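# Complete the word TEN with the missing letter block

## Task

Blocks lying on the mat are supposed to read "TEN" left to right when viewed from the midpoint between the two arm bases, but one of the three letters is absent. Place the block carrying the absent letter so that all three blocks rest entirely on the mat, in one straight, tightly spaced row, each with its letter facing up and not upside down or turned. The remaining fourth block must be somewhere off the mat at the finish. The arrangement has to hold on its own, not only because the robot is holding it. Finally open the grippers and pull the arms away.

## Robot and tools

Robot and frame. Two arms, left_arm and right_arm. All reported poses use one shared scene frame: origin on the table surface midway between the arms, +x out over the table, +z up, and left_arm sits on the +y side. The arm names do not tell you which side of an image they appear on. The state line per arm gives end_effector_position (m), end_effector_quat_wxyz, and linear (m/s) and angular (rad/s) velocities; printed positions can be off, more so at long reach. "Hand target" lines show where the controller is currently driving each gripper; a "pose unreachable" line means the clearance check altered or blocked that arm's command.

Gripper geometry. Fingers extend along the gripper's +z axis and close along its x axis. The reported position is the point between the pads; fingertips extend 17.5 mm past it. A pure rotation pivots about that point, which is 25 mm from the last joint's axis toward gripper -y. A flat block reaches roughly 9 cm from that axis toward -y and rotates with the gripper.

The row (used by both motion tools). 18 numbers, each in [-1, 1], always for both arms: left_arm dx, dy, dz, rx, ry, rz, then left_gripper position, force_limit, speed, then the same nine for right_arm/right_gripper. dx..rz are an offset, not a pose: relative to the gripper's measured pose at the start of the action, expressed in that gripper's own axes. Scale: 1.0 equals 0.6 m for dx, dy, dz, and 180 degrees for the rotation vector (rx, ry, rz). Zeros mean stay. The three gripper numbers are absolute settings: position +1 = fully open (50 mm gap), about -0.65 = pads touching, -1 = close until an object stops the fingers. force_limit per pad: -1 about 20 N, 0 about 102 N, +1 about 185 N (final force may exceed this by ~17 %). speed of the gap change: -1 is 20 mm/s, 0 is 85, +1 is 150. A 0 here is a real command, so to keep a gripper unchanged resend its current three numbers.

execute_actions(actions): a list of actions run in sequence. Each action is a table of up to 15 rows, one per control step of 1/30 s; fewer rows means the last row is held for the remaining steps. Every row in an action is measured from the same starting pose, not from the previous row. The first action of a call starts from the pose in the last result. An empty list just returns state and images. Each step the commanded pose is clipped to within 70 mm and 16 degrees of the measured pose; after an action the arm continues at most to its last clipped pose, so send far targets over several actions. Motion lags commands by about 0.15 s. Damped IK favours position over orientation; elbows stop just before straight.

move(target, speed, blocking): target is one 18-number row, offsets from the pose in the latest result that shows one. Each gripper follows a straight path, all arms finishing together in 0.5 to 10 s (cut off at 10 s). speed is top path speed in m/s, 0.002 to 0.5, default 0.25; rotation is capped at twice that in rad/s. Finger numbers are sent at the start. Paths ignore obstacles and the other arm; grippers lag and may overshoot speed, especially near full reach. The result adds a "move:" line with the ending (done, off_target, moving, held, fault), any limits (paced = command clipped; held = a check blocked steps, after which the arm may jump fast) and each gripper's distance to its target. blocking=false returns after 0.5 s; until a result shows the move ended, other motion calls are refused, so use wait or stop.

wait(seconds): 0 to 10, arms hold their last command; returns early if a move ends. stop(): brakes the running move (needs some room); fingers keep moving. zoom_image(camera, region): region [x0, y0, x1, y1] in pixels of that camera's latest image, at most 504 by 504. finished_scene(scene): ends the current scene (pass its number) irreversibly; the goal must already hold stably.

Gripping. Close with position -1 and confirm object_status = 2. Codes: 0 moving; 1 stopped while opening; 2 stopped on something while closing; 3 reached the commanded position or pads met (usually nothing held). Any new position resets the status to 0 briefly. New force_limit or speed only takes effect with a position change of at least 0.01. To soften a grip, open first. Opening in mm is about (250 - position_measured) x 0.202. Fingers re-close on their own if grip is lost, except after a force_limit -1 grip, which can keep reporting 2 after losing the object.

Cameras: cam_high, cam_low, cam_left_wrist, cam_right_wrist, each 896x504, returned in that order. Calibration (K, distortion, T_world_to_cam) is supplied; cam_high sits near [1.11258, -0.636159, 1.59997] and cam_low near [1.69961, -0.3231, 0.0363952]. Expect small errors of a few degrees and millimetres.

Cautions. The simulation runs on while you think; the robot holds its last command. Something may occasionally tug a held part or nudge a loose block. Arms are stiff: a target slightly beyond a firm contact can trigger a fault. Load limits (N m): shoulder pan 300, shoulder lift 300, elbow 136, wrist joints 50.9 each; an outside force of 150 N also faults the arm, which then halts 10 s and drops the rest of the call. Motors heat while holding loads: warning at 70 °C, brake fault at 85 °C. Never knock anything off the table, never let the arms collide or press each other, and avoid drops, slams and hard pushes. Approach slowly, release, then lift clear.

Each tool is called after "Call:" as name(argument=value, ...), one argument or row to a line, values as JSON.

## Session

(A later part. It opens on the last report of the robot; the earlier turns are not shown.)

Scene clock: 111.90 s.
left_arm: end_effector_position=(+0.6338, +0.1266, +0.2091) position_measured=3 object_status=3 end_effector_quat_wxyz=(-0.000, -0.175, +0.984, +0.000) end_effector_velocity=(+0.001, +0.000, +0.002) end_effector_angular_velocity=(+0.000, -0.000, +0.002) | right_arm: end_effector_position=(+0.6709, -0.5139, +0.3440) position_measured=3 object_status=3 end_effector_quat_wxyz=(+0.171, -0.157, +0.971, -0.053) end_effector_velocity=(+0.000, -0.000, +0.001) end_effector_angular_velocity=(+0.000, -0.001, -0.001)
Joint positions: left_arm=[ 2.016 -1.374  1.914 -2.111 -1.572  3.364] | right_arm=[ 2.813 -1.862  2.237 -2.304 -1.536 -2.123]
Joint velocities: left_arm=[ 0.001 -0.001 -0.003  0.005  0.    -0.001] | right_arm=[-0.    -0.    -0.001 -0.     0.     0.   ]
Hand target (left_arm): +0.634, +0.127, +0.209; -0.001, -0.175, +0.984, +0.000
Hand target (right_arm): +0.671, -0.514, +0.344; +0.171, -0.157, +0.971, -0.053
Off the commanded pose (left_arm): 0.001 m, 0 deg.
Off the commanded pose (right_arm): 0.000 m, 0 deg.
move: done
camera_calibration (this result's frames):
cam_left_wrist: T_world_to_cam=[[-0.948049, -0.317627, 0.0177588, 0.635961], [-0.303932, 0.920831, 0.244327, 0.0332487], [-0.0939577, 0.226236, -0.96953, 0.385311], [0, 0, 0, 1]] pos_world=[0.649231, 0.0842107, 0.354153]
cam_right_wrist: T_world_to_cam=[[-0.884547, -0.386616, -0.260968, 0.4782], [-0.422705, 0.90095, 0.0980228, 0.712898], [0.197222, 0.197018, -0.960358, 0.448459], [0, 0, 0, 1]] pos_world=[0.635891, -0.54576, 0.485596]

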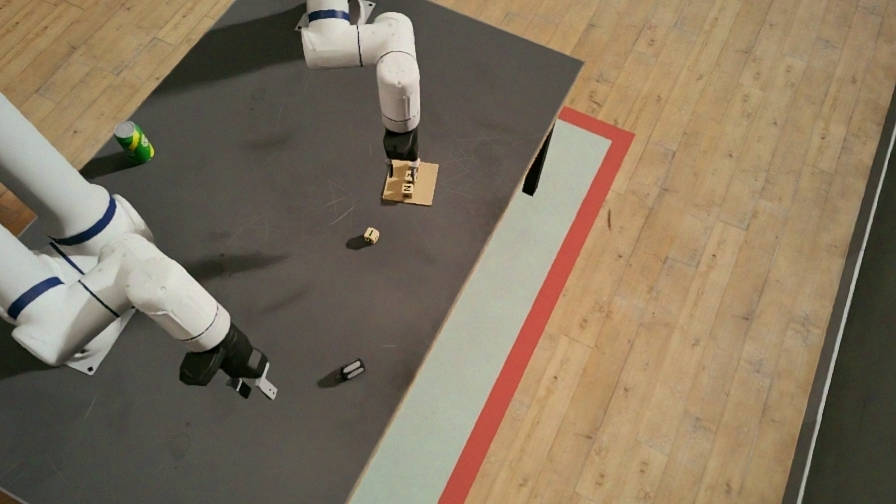

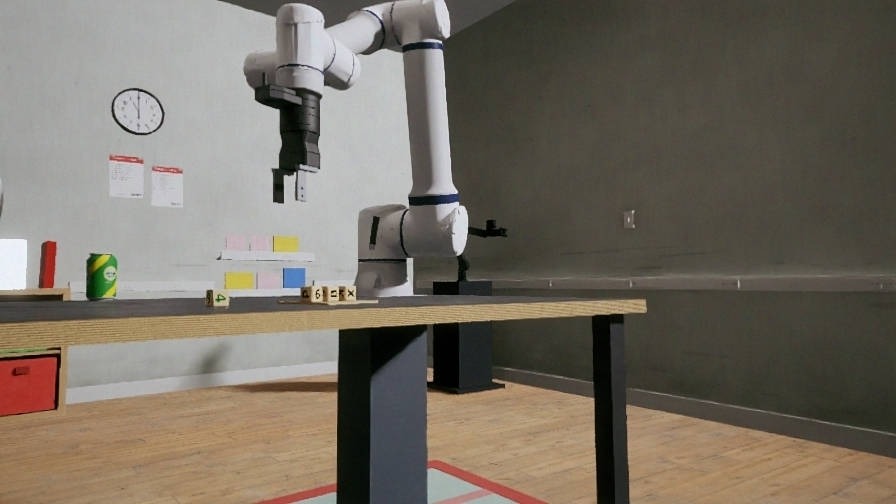

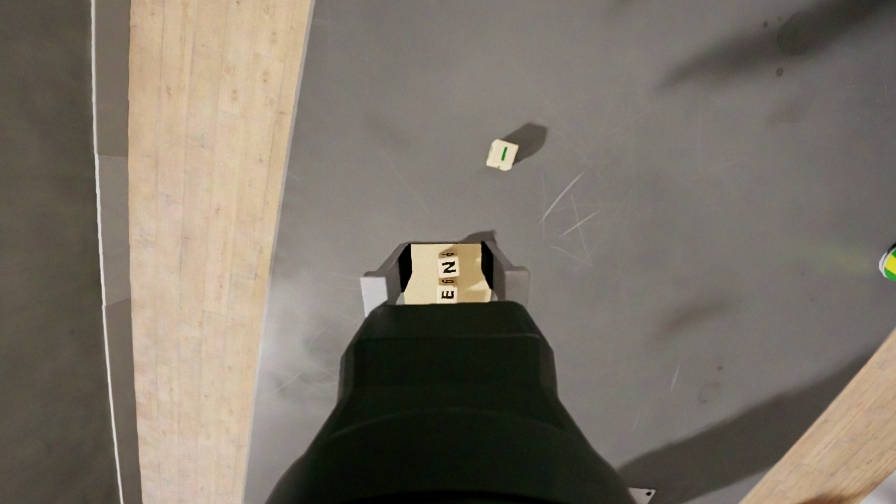

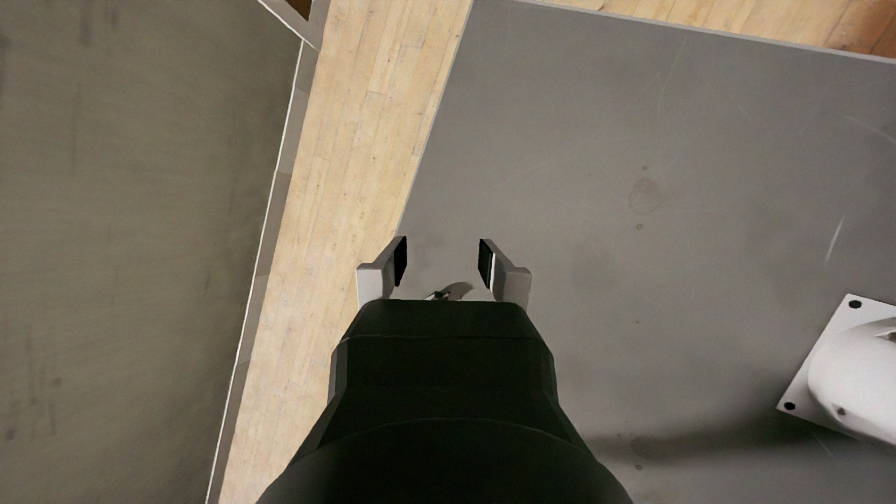

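Call:
move(
  target=[0,0.099,0.296,0,0,0,1,-1,-1, 0,0,0,0,0,0,1,0,0],
  speed=0.15,
)

Call:
execute_actions(
  actions=[
    [[0,0,0,0,0,0,-1,-1,-0.6, 0,0,0,0,0,0,1,0,0]],
    [[0,0,0,0,0,0,-1,-1,-0.6, 0,0,0,0,0,0,1,0,0]],
    [[0,0,0,0,0,0,1,-1,-1, 0,0,0,0,0,0,1,0,0]],
    [[0,0,0,0,0,0,1,-1,-1, 0,0,0,0,0,0,1,0,0]],
  ],
)

Call:
zoom_image(
  camera="cam_left_wrist",
  region=[340,150,560,320],
)

Scene clock: 118.47 s.
left_arm: end_effector_position=(+0.6128, +0.1815, +0.0317) position_measured=3 object_status=3 end_effector_quat_wxyz=(-0.001, -0.175, +0.984, +0.000) end_effector_velocity=(+0.001, +0.001, -0.002) end_effector_angular_velocity=(+0.000, -0.000, +0.002) | right_arm: end_effector_position=(+0.6709, -0.5139, +0.3440) position_measured=3 object_status=3 end_effector_quat_wxyz=(+0.171, -0.157, +0.971, -0.053) end_effector_velocity=(-0.000, +0.000, -0.000) end_effector_angular_velocity=(+0.000, +0.000, +0.000)
Joint positions: left_arm=[ 2.034 -1.235  2.139 -2.474 -1.572  3.382] | right_arm=[ 2.813 -1.862  2.237 -2.304 -1.536 -2.123]
Joint velocities: left_arm=[ 0.002  0.003  0.001 -0.004  0.     0.   ] | right_arm=[ 0. -0.  0.  0.  0. -0.]
Hand target (left_arm): +0.613, +0.182, +0.032; -0.001, -0.175, +0.984, +0.000
Hand target (right_arm): +0.671, -0.514, +0.344; +0.171, -0.157, +0.971, -0.053
Off the commanded pose (left_arm): 0.001 m, 0 deg.
Off the commanded pose (right_arm): 0.000 m, 0 deg.
move: done
camera_calibration (this result's frames):
cam_left_wrist: T_world_to_cam=[[-0.948047, -0.317628, 0.0178588, 0.636643], [-0.303905, 0.920826, 0.244379, 0.0196253], [-0.0940665, 0.226255, -0.969515, 0.199009], [0, 0, 0, 1]] pos_world=[0.628252, 0.139117, 0.176776]
cam_right_wrist: T_world_to_cam=[[-0.884547, -0.386617, -0.260968, 0.4782], [-0.422706, 0.90095, 0.0980226, 0.712898], [0.197222, 0.197018, -0.960358, 0.448459], [0, 0, 0, 1]] pos_world=[0.635891, -0.54576, 0.485596]

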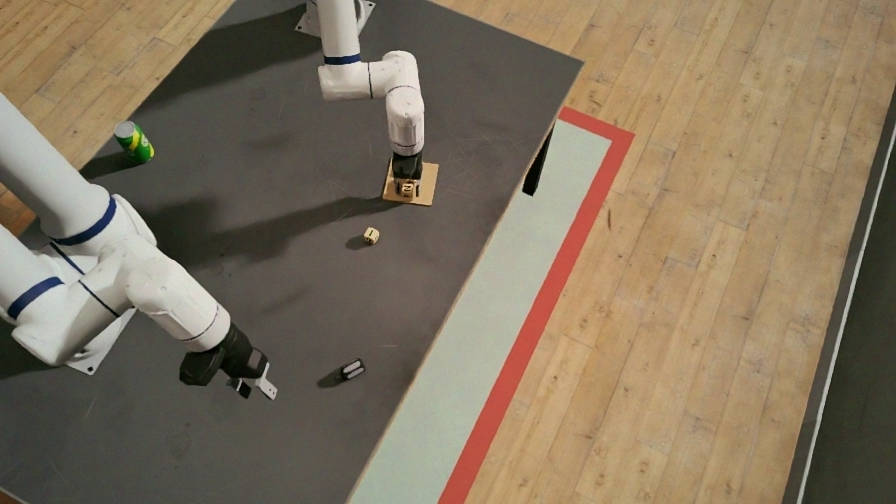

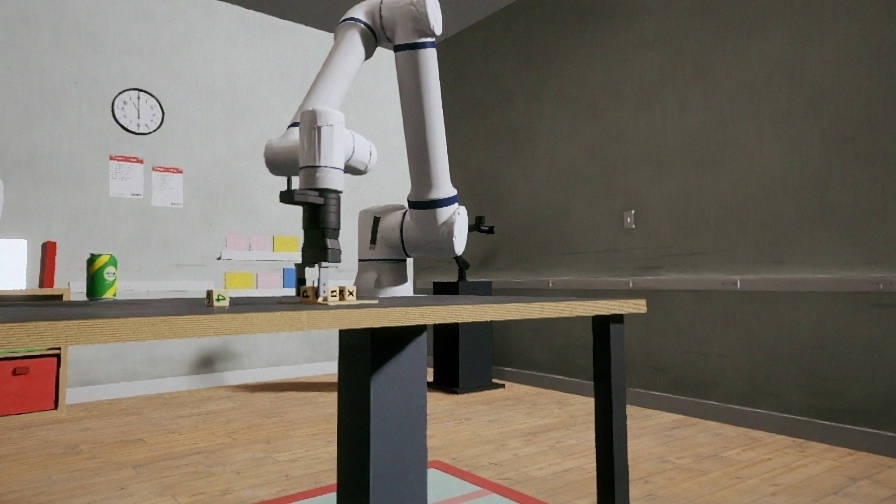

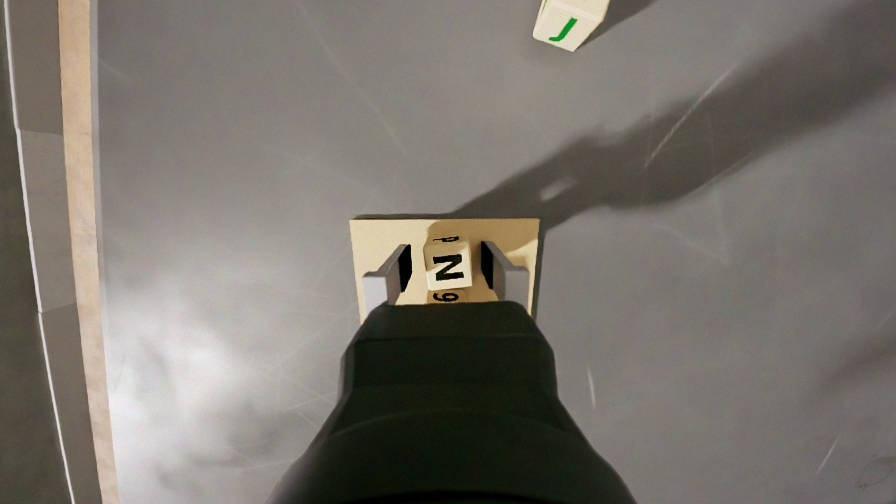

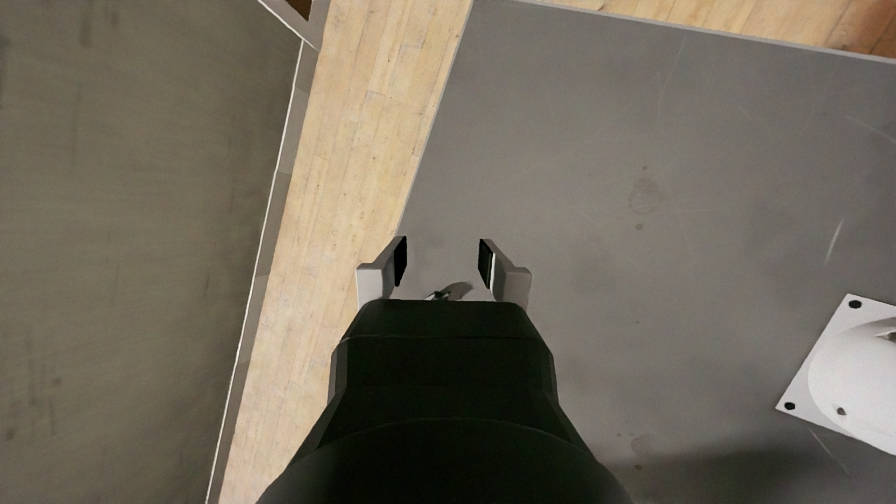

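Scene clock: 120.47 s.
left_arm: end_effector_position=(+0.6127, +0.1815, +0.0316) position_measured=5 object_status=0 end_effector_quat_wxyz=(-0.001, -0.175, +0.984, +0.000) end_effector_velocity=(+0.000, +0.000, +0.000) end_effector_angular_velocity=(-0.001, +0.000, +0.001) | right_arm: end_effector_position=(+0.6709, -0.5139, +0.3440) position_measured=3 object_status=3 end_effector_quat_wxyz=(+0.171, -0.157, +0.971, -0.053) end_effector_velocity=(+0.000, +0.000, +0.000) end_effector_angular_velocity=(+0.001, -0.000, -0.000)
Joint positions: left_arm=[ 2.034 -1.235  2.139 -2.474 -1.572  3.382] | right_arm=[ 2.813 -1.862  2.237 -2.304 -1.536 -2.123]
Joint velocities: left_arm=[ 0.001 -0.001  0.    -0.    -0.001 -0.   ] | right_arm=[-0.    -0.     0.    -0.     0.001  0.001]
Hand target (left_arm): +0.613, +0.182, +0.032; -0.001, -0.175, +0.984, +0.000
Hand target (right_arm): +0.671, -0.514, +0.344; +0.171, -0.157, +0.971, -0.053
Off the commanded pose (left_arm): 0.000 m, 0 deg.
Off the commanded pose (right_arm): 0.000 m, 0 deg.
camera_calibration (this result's frames):
cam_left_wrist: T_world_to_cam=[[-0.948046, -0.31763, 0.0178842, 0.636636], [-0.303892, 0.920807, 0.244468, 0.0195929], [-0.0941182, 0.226332, -0.969492, 0.198944], [0, 0, 0, 1]] pos_world=[0.628238, 0.139145, 0.1767]
cam_right_wrist: T_world_to_cam=[[-0.884547, -0.386617, -0.260968, 0.4782], [-0.422706, 0.90095, 0.0980226, 0.712898], [0.197222, 0.197018, -0.960358, 0.448459], [0, 0, 0, 1]] pos_world=[0.635891, -0.54576, 0.485596]

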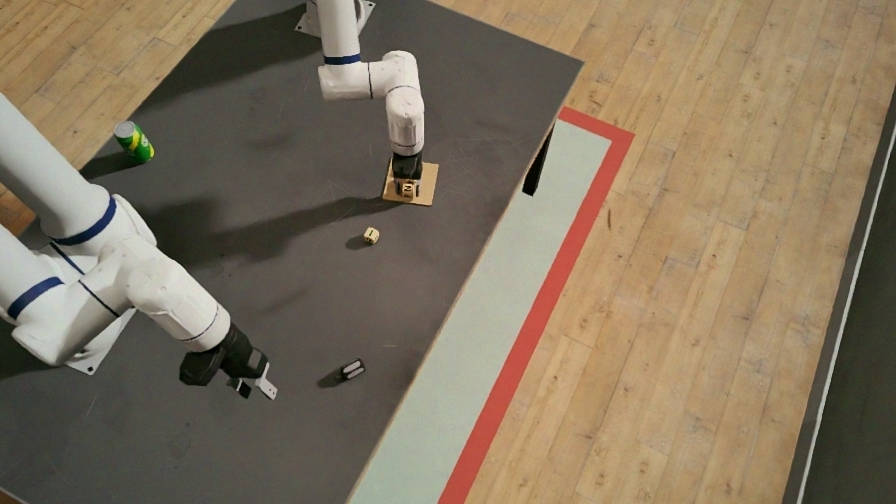

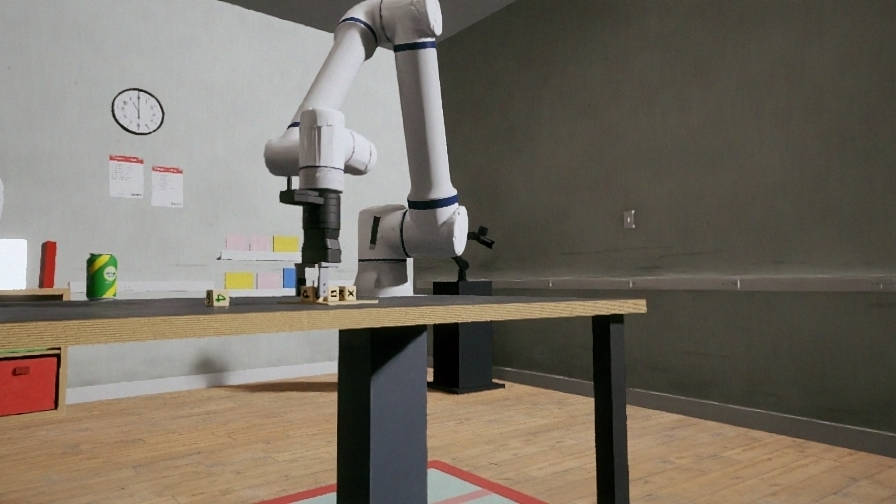

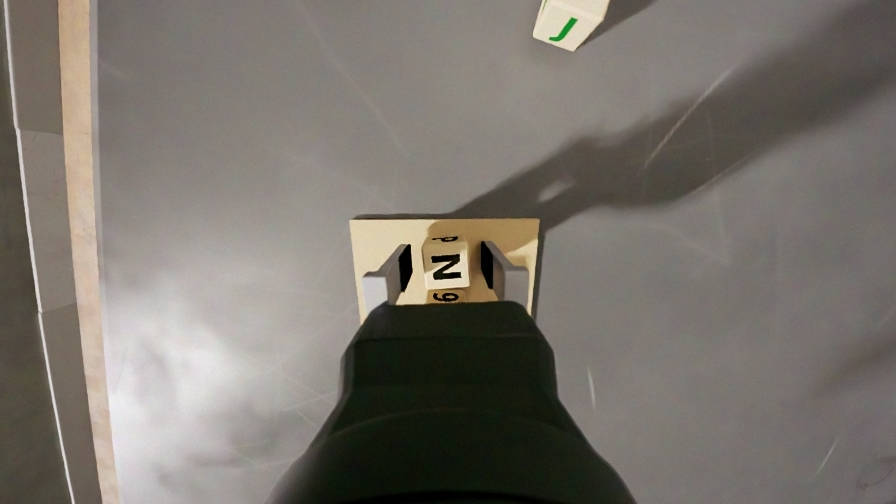

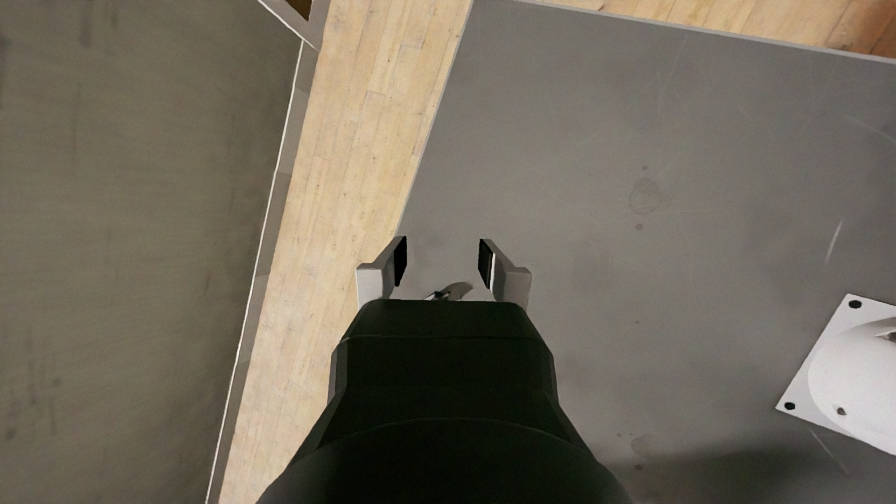

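Region (340, 150, 560, 320) of cam_left_wrist's 896x504 image, scaled by 2.291, with more detail than that image has; it fills the top 389 rows of this view, and the rest is white.

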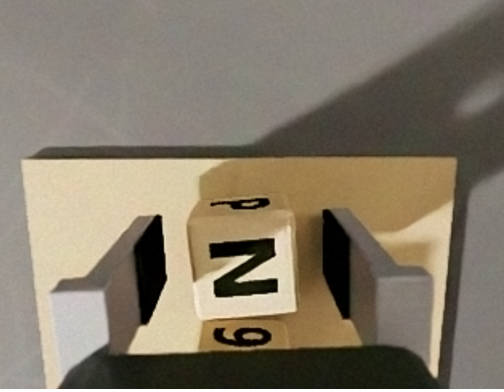

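Call:
move(
  target=[0,-0.25,-0.35,0,0,0,1,-1,-1, 0,0,0,0,0,0,1,0,0],
  speed=0.25,
)

Call:
zoom_image(
  camera="cam_left_wrist",
  region=[370,200,530,320],
)

Call:
zoom_image(
  camera="cam_high",
  region=[370,140,450,220],
)

Scene clock: 126.37 s.
left_arm: end_effector_position=(+0.6652, +0.0418, +0.2419) position_measured=3 object_status=3 end_effector_quat_wxyz=(-0.000, -0.175, +0.984, +0.000) end_effector_velocity=(-0.001, -0.002, +0.001) end_effector_angular_velocity=(+0.001, +0.002, -0.003) | right_arm: end_effector_position=(+0.6709, -0.5139, +0.3440) position_measured=3 object_status=3 end_effector_quat_wxyz=(+0.171, -0.157, +0.971, -0.053) end_effector_velocity=(+0.000, -0.000, +0.000) end_effector_angular_velocity=(-0.000, -0.001, -0.000)
Joint positions: left_arm=[ 1.991 -1.276  1.721 -2.016 -1.572  3.34 ] | right_arm=[ 2.813 -1.862  2.237 -2.304 -1.536 -2.123]
Joint velocities: left_arm=[-0.002  0.001 -0.004  0.005 -0.001  0.001] | right_arm=[ 0. -0. -0.  0. -0.  0.]
Hand target (left_arm): +0.665, +0.042, +0.242; -0.000, -0.175, +0.984, +0.000
Hand target (right_arm): +0.671, -0.514, +0.344; +0.171, -0.157, +0.971, -0.053
Off the commanded pose (left_arm): 0.001 m, 0 deg.
Off the commanded pose (right_arm): 0.000 m, 0 deg.
move: done
camera_calibration (this result's frames):
cam_left_wrist: T_world_to_cam=[[-0.948052, -0.317631, 0.0175657, 0.638344], [-0.303978, 0.920812, 0.244343, 0.112908], [-0.0937857, 0.22631, -0.96953, 0.439095], [0, 0, 0, 1]] pos_world=[0.680685, -0.000580526, 0.386915]
cam_right_wrist: T_world_to_cam=[[-0.884547, -0.386617, -0.260968, 0.4782], [-0.422706, 0.90095, 0.0980225, 0.712898], [0.197222, 0.197018, -0.960358, 0.448459], [0, 0, 0, 1]] pos_world=[0.635891, -0.54576, 0.485596]

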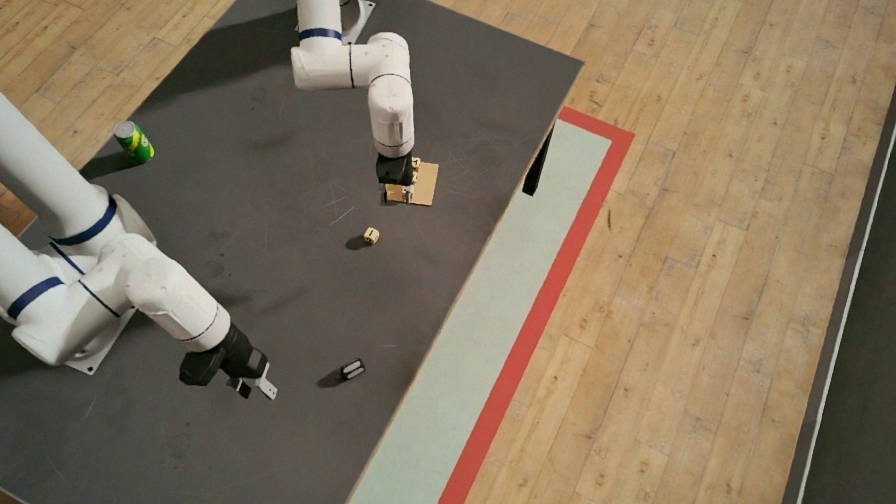

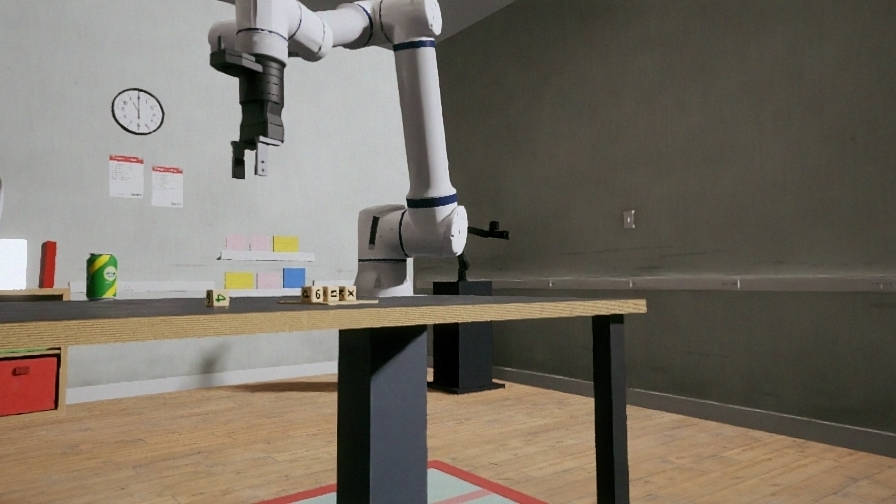

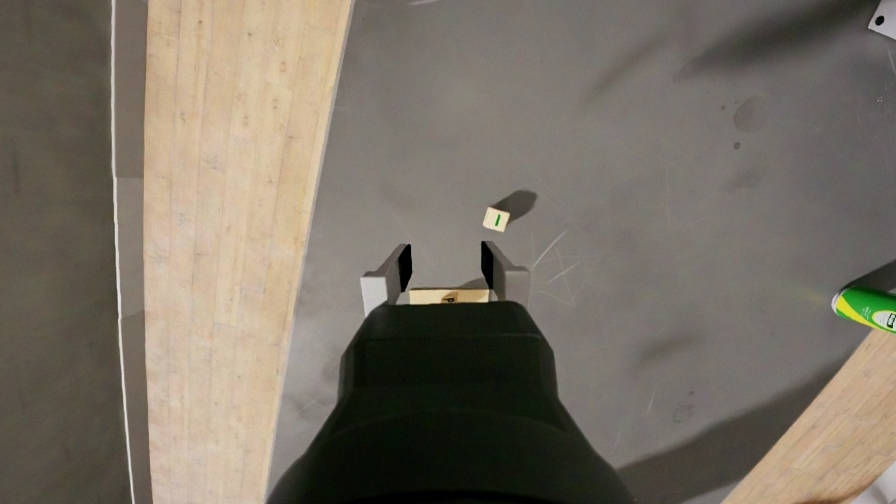

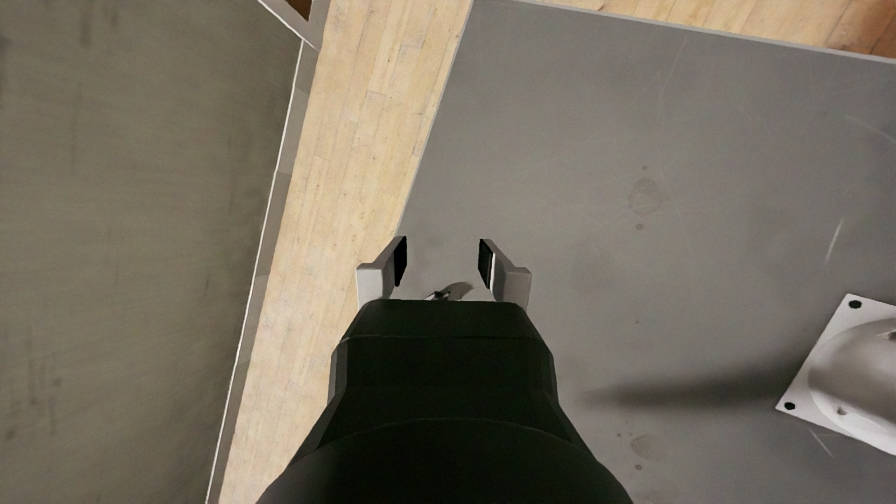

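Region (370, 200, 530, 320) of cam_left_wrist's 896x504 image, scaled by 3.150, with more detail than that image has; it fills the top 378 rows of this view, and the rest is white.

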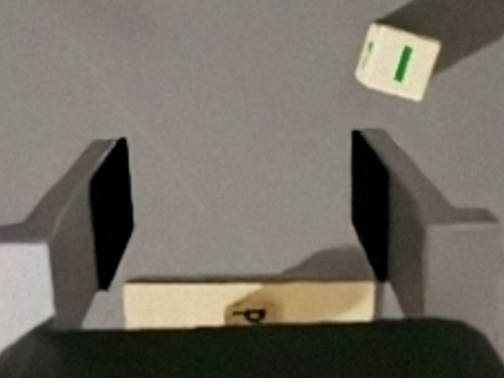

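Region (370, 140, 450, 220) of cam_high's 896x504 image, scaled by 6.300, with more detail than that image has.

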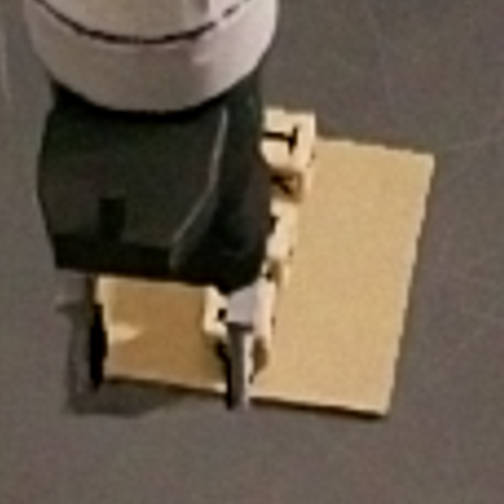

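Move aside to see (toward −x world = local +x).

Call:
move(
  target=[0.35,0,-0.1,0,0,0,1,-1,-1, 0,0,0,0,0,0,1,0,0],
  speed=0.4,
)

Call:
zoom_image(
  camera="cam_high",
  region=[370,140,450,220],
)

Scene clock: 130.67 s.
left_arm: end_effector_position=(+0.4691, -0.0305, +0.3024) position_measured=3 object_status=3 end_effector_quat_wxyz=(+0.000, -0.175, +0.984, -0.000) end_effector_velocity=(-0.001, -0.001, +0.001) end_effector_angular_velocity=(-0.000, -0.002, -0.001) | right_arm: end_effector_position=(+0.6709, -0.5139, +0.3440) position_measured=3 object_status=3 end_effector_quat_wxyz=(+0.171, -0.157, +0.971, -0.053) end_effector_velocity=(-0.000, +0.000, -0.000) end_effector_angular_velocity=(+0.001, +0.000, -0.001)
Joint positions: left_arm=[ 1.723 -1.408  1.774 -1.937 -1.57   3.072] | right_arm=[ 2.813 -1.862  2.237 -2.304 -1.536 -2.123]
Joint velocities: left_arm=[-0.003 -0.001 -0.001  0.001  0.002 -0.002] | right_arm=[ 0.     0.     0.    -0.     0.     0.002]
Hand target (left_arm): +0.469, -0.031, +0.302; +0.000, -0.175, +0.984, -0.000
Hand target (right_arm): +0.671, -0.514, +0.344; +0.171, -0.157, +0.971, -0.053
Off the commanded pose (left_arm): 0.001 m, 0 deg.
Off the commanded pose (right_arm): 0.000 m, 0 deg.
move: done
camera_calibration (this result's frames):
cam_left_wrist: T_world_to_cam=[[-0.948079, -0.317612, 0.0163983, 0.428728], [-0.30429, 0.920892, 0.243651, 0.105446], [-0.0924876, 0.22601, -0.969724, 0.495168], [0, 0, 0, 1]] pos_world=[0.484351, -0.072848, 0.447454]
cam_right_wrist: T_world_to_cam=[[-0.884547, -0.386617, -0.260968, 0.4782], [-0.422706, 0.90095, 0.0980226, 0.712898], [0.197222, 0.197018, -0.960358, 0.448459], [0, 0, 0, 1]] pos_world=[0.635891, -0.54576, 0.485596]

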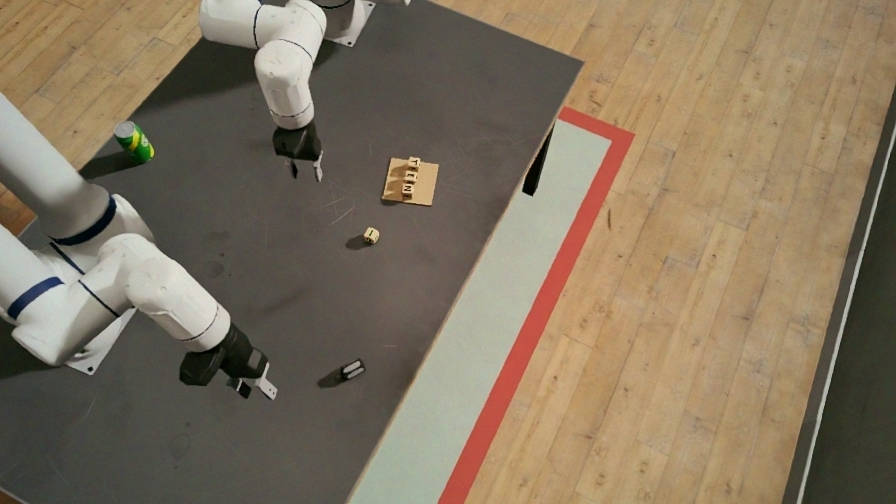

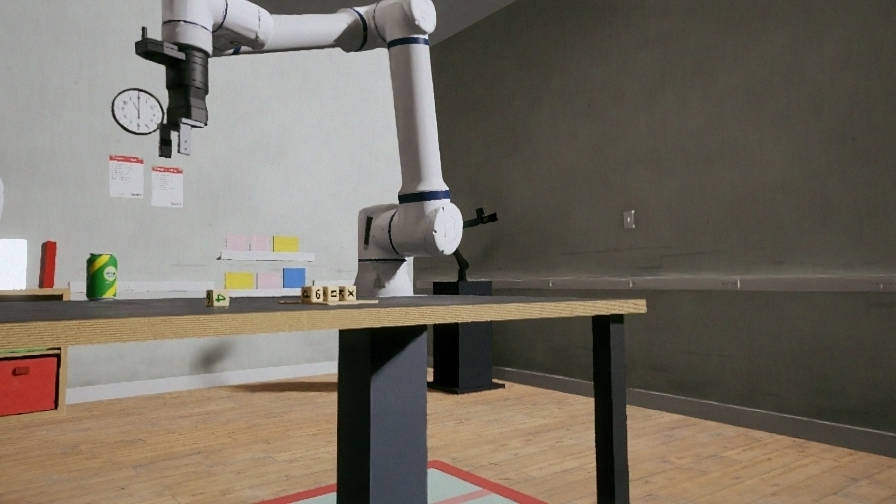

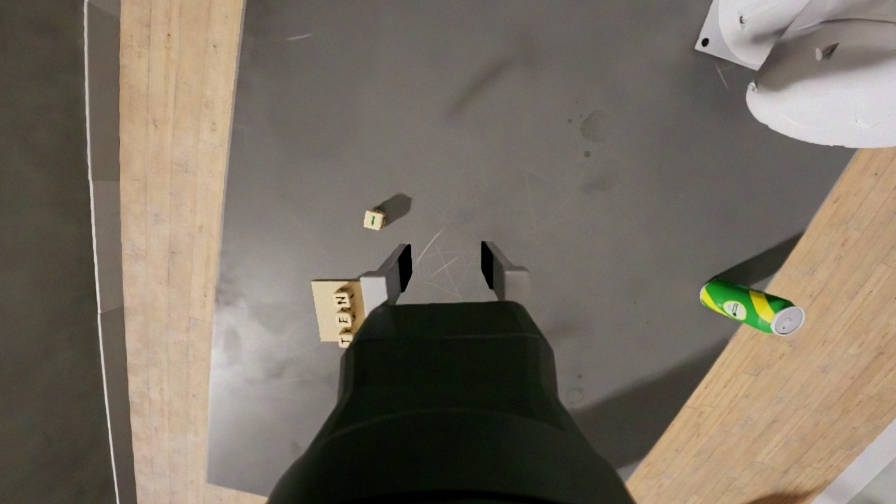

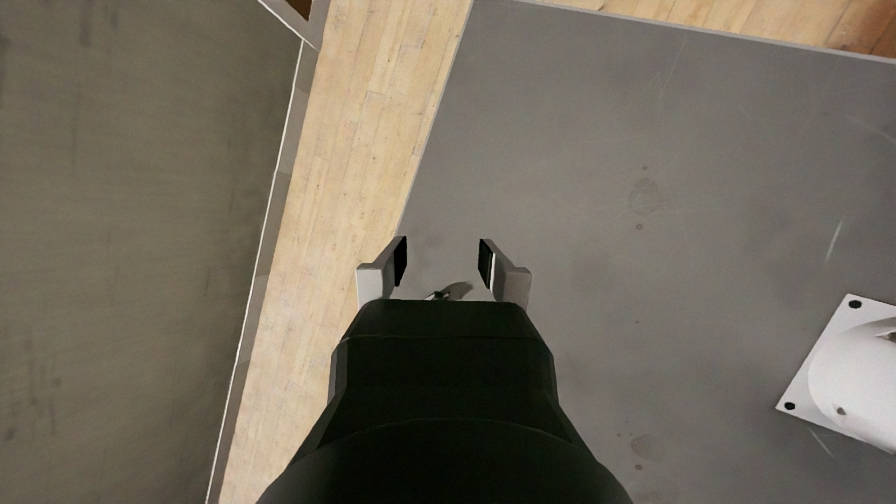

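Region (370, 140, 450, 220) of cam_high's 896x504 image, scaled by 6.300, with more detail than that image has.

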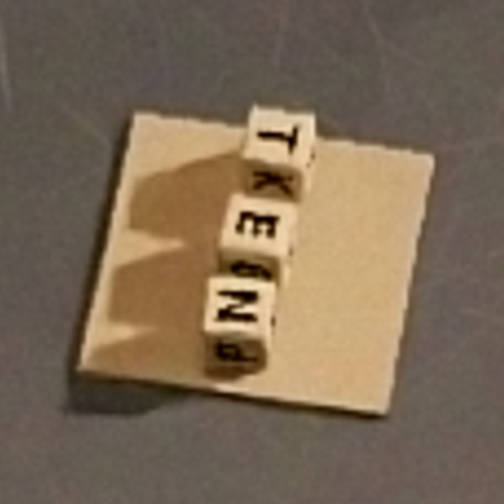

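Call:
finished_scene(
  scene=1,
)

The scene is finished: the task was done.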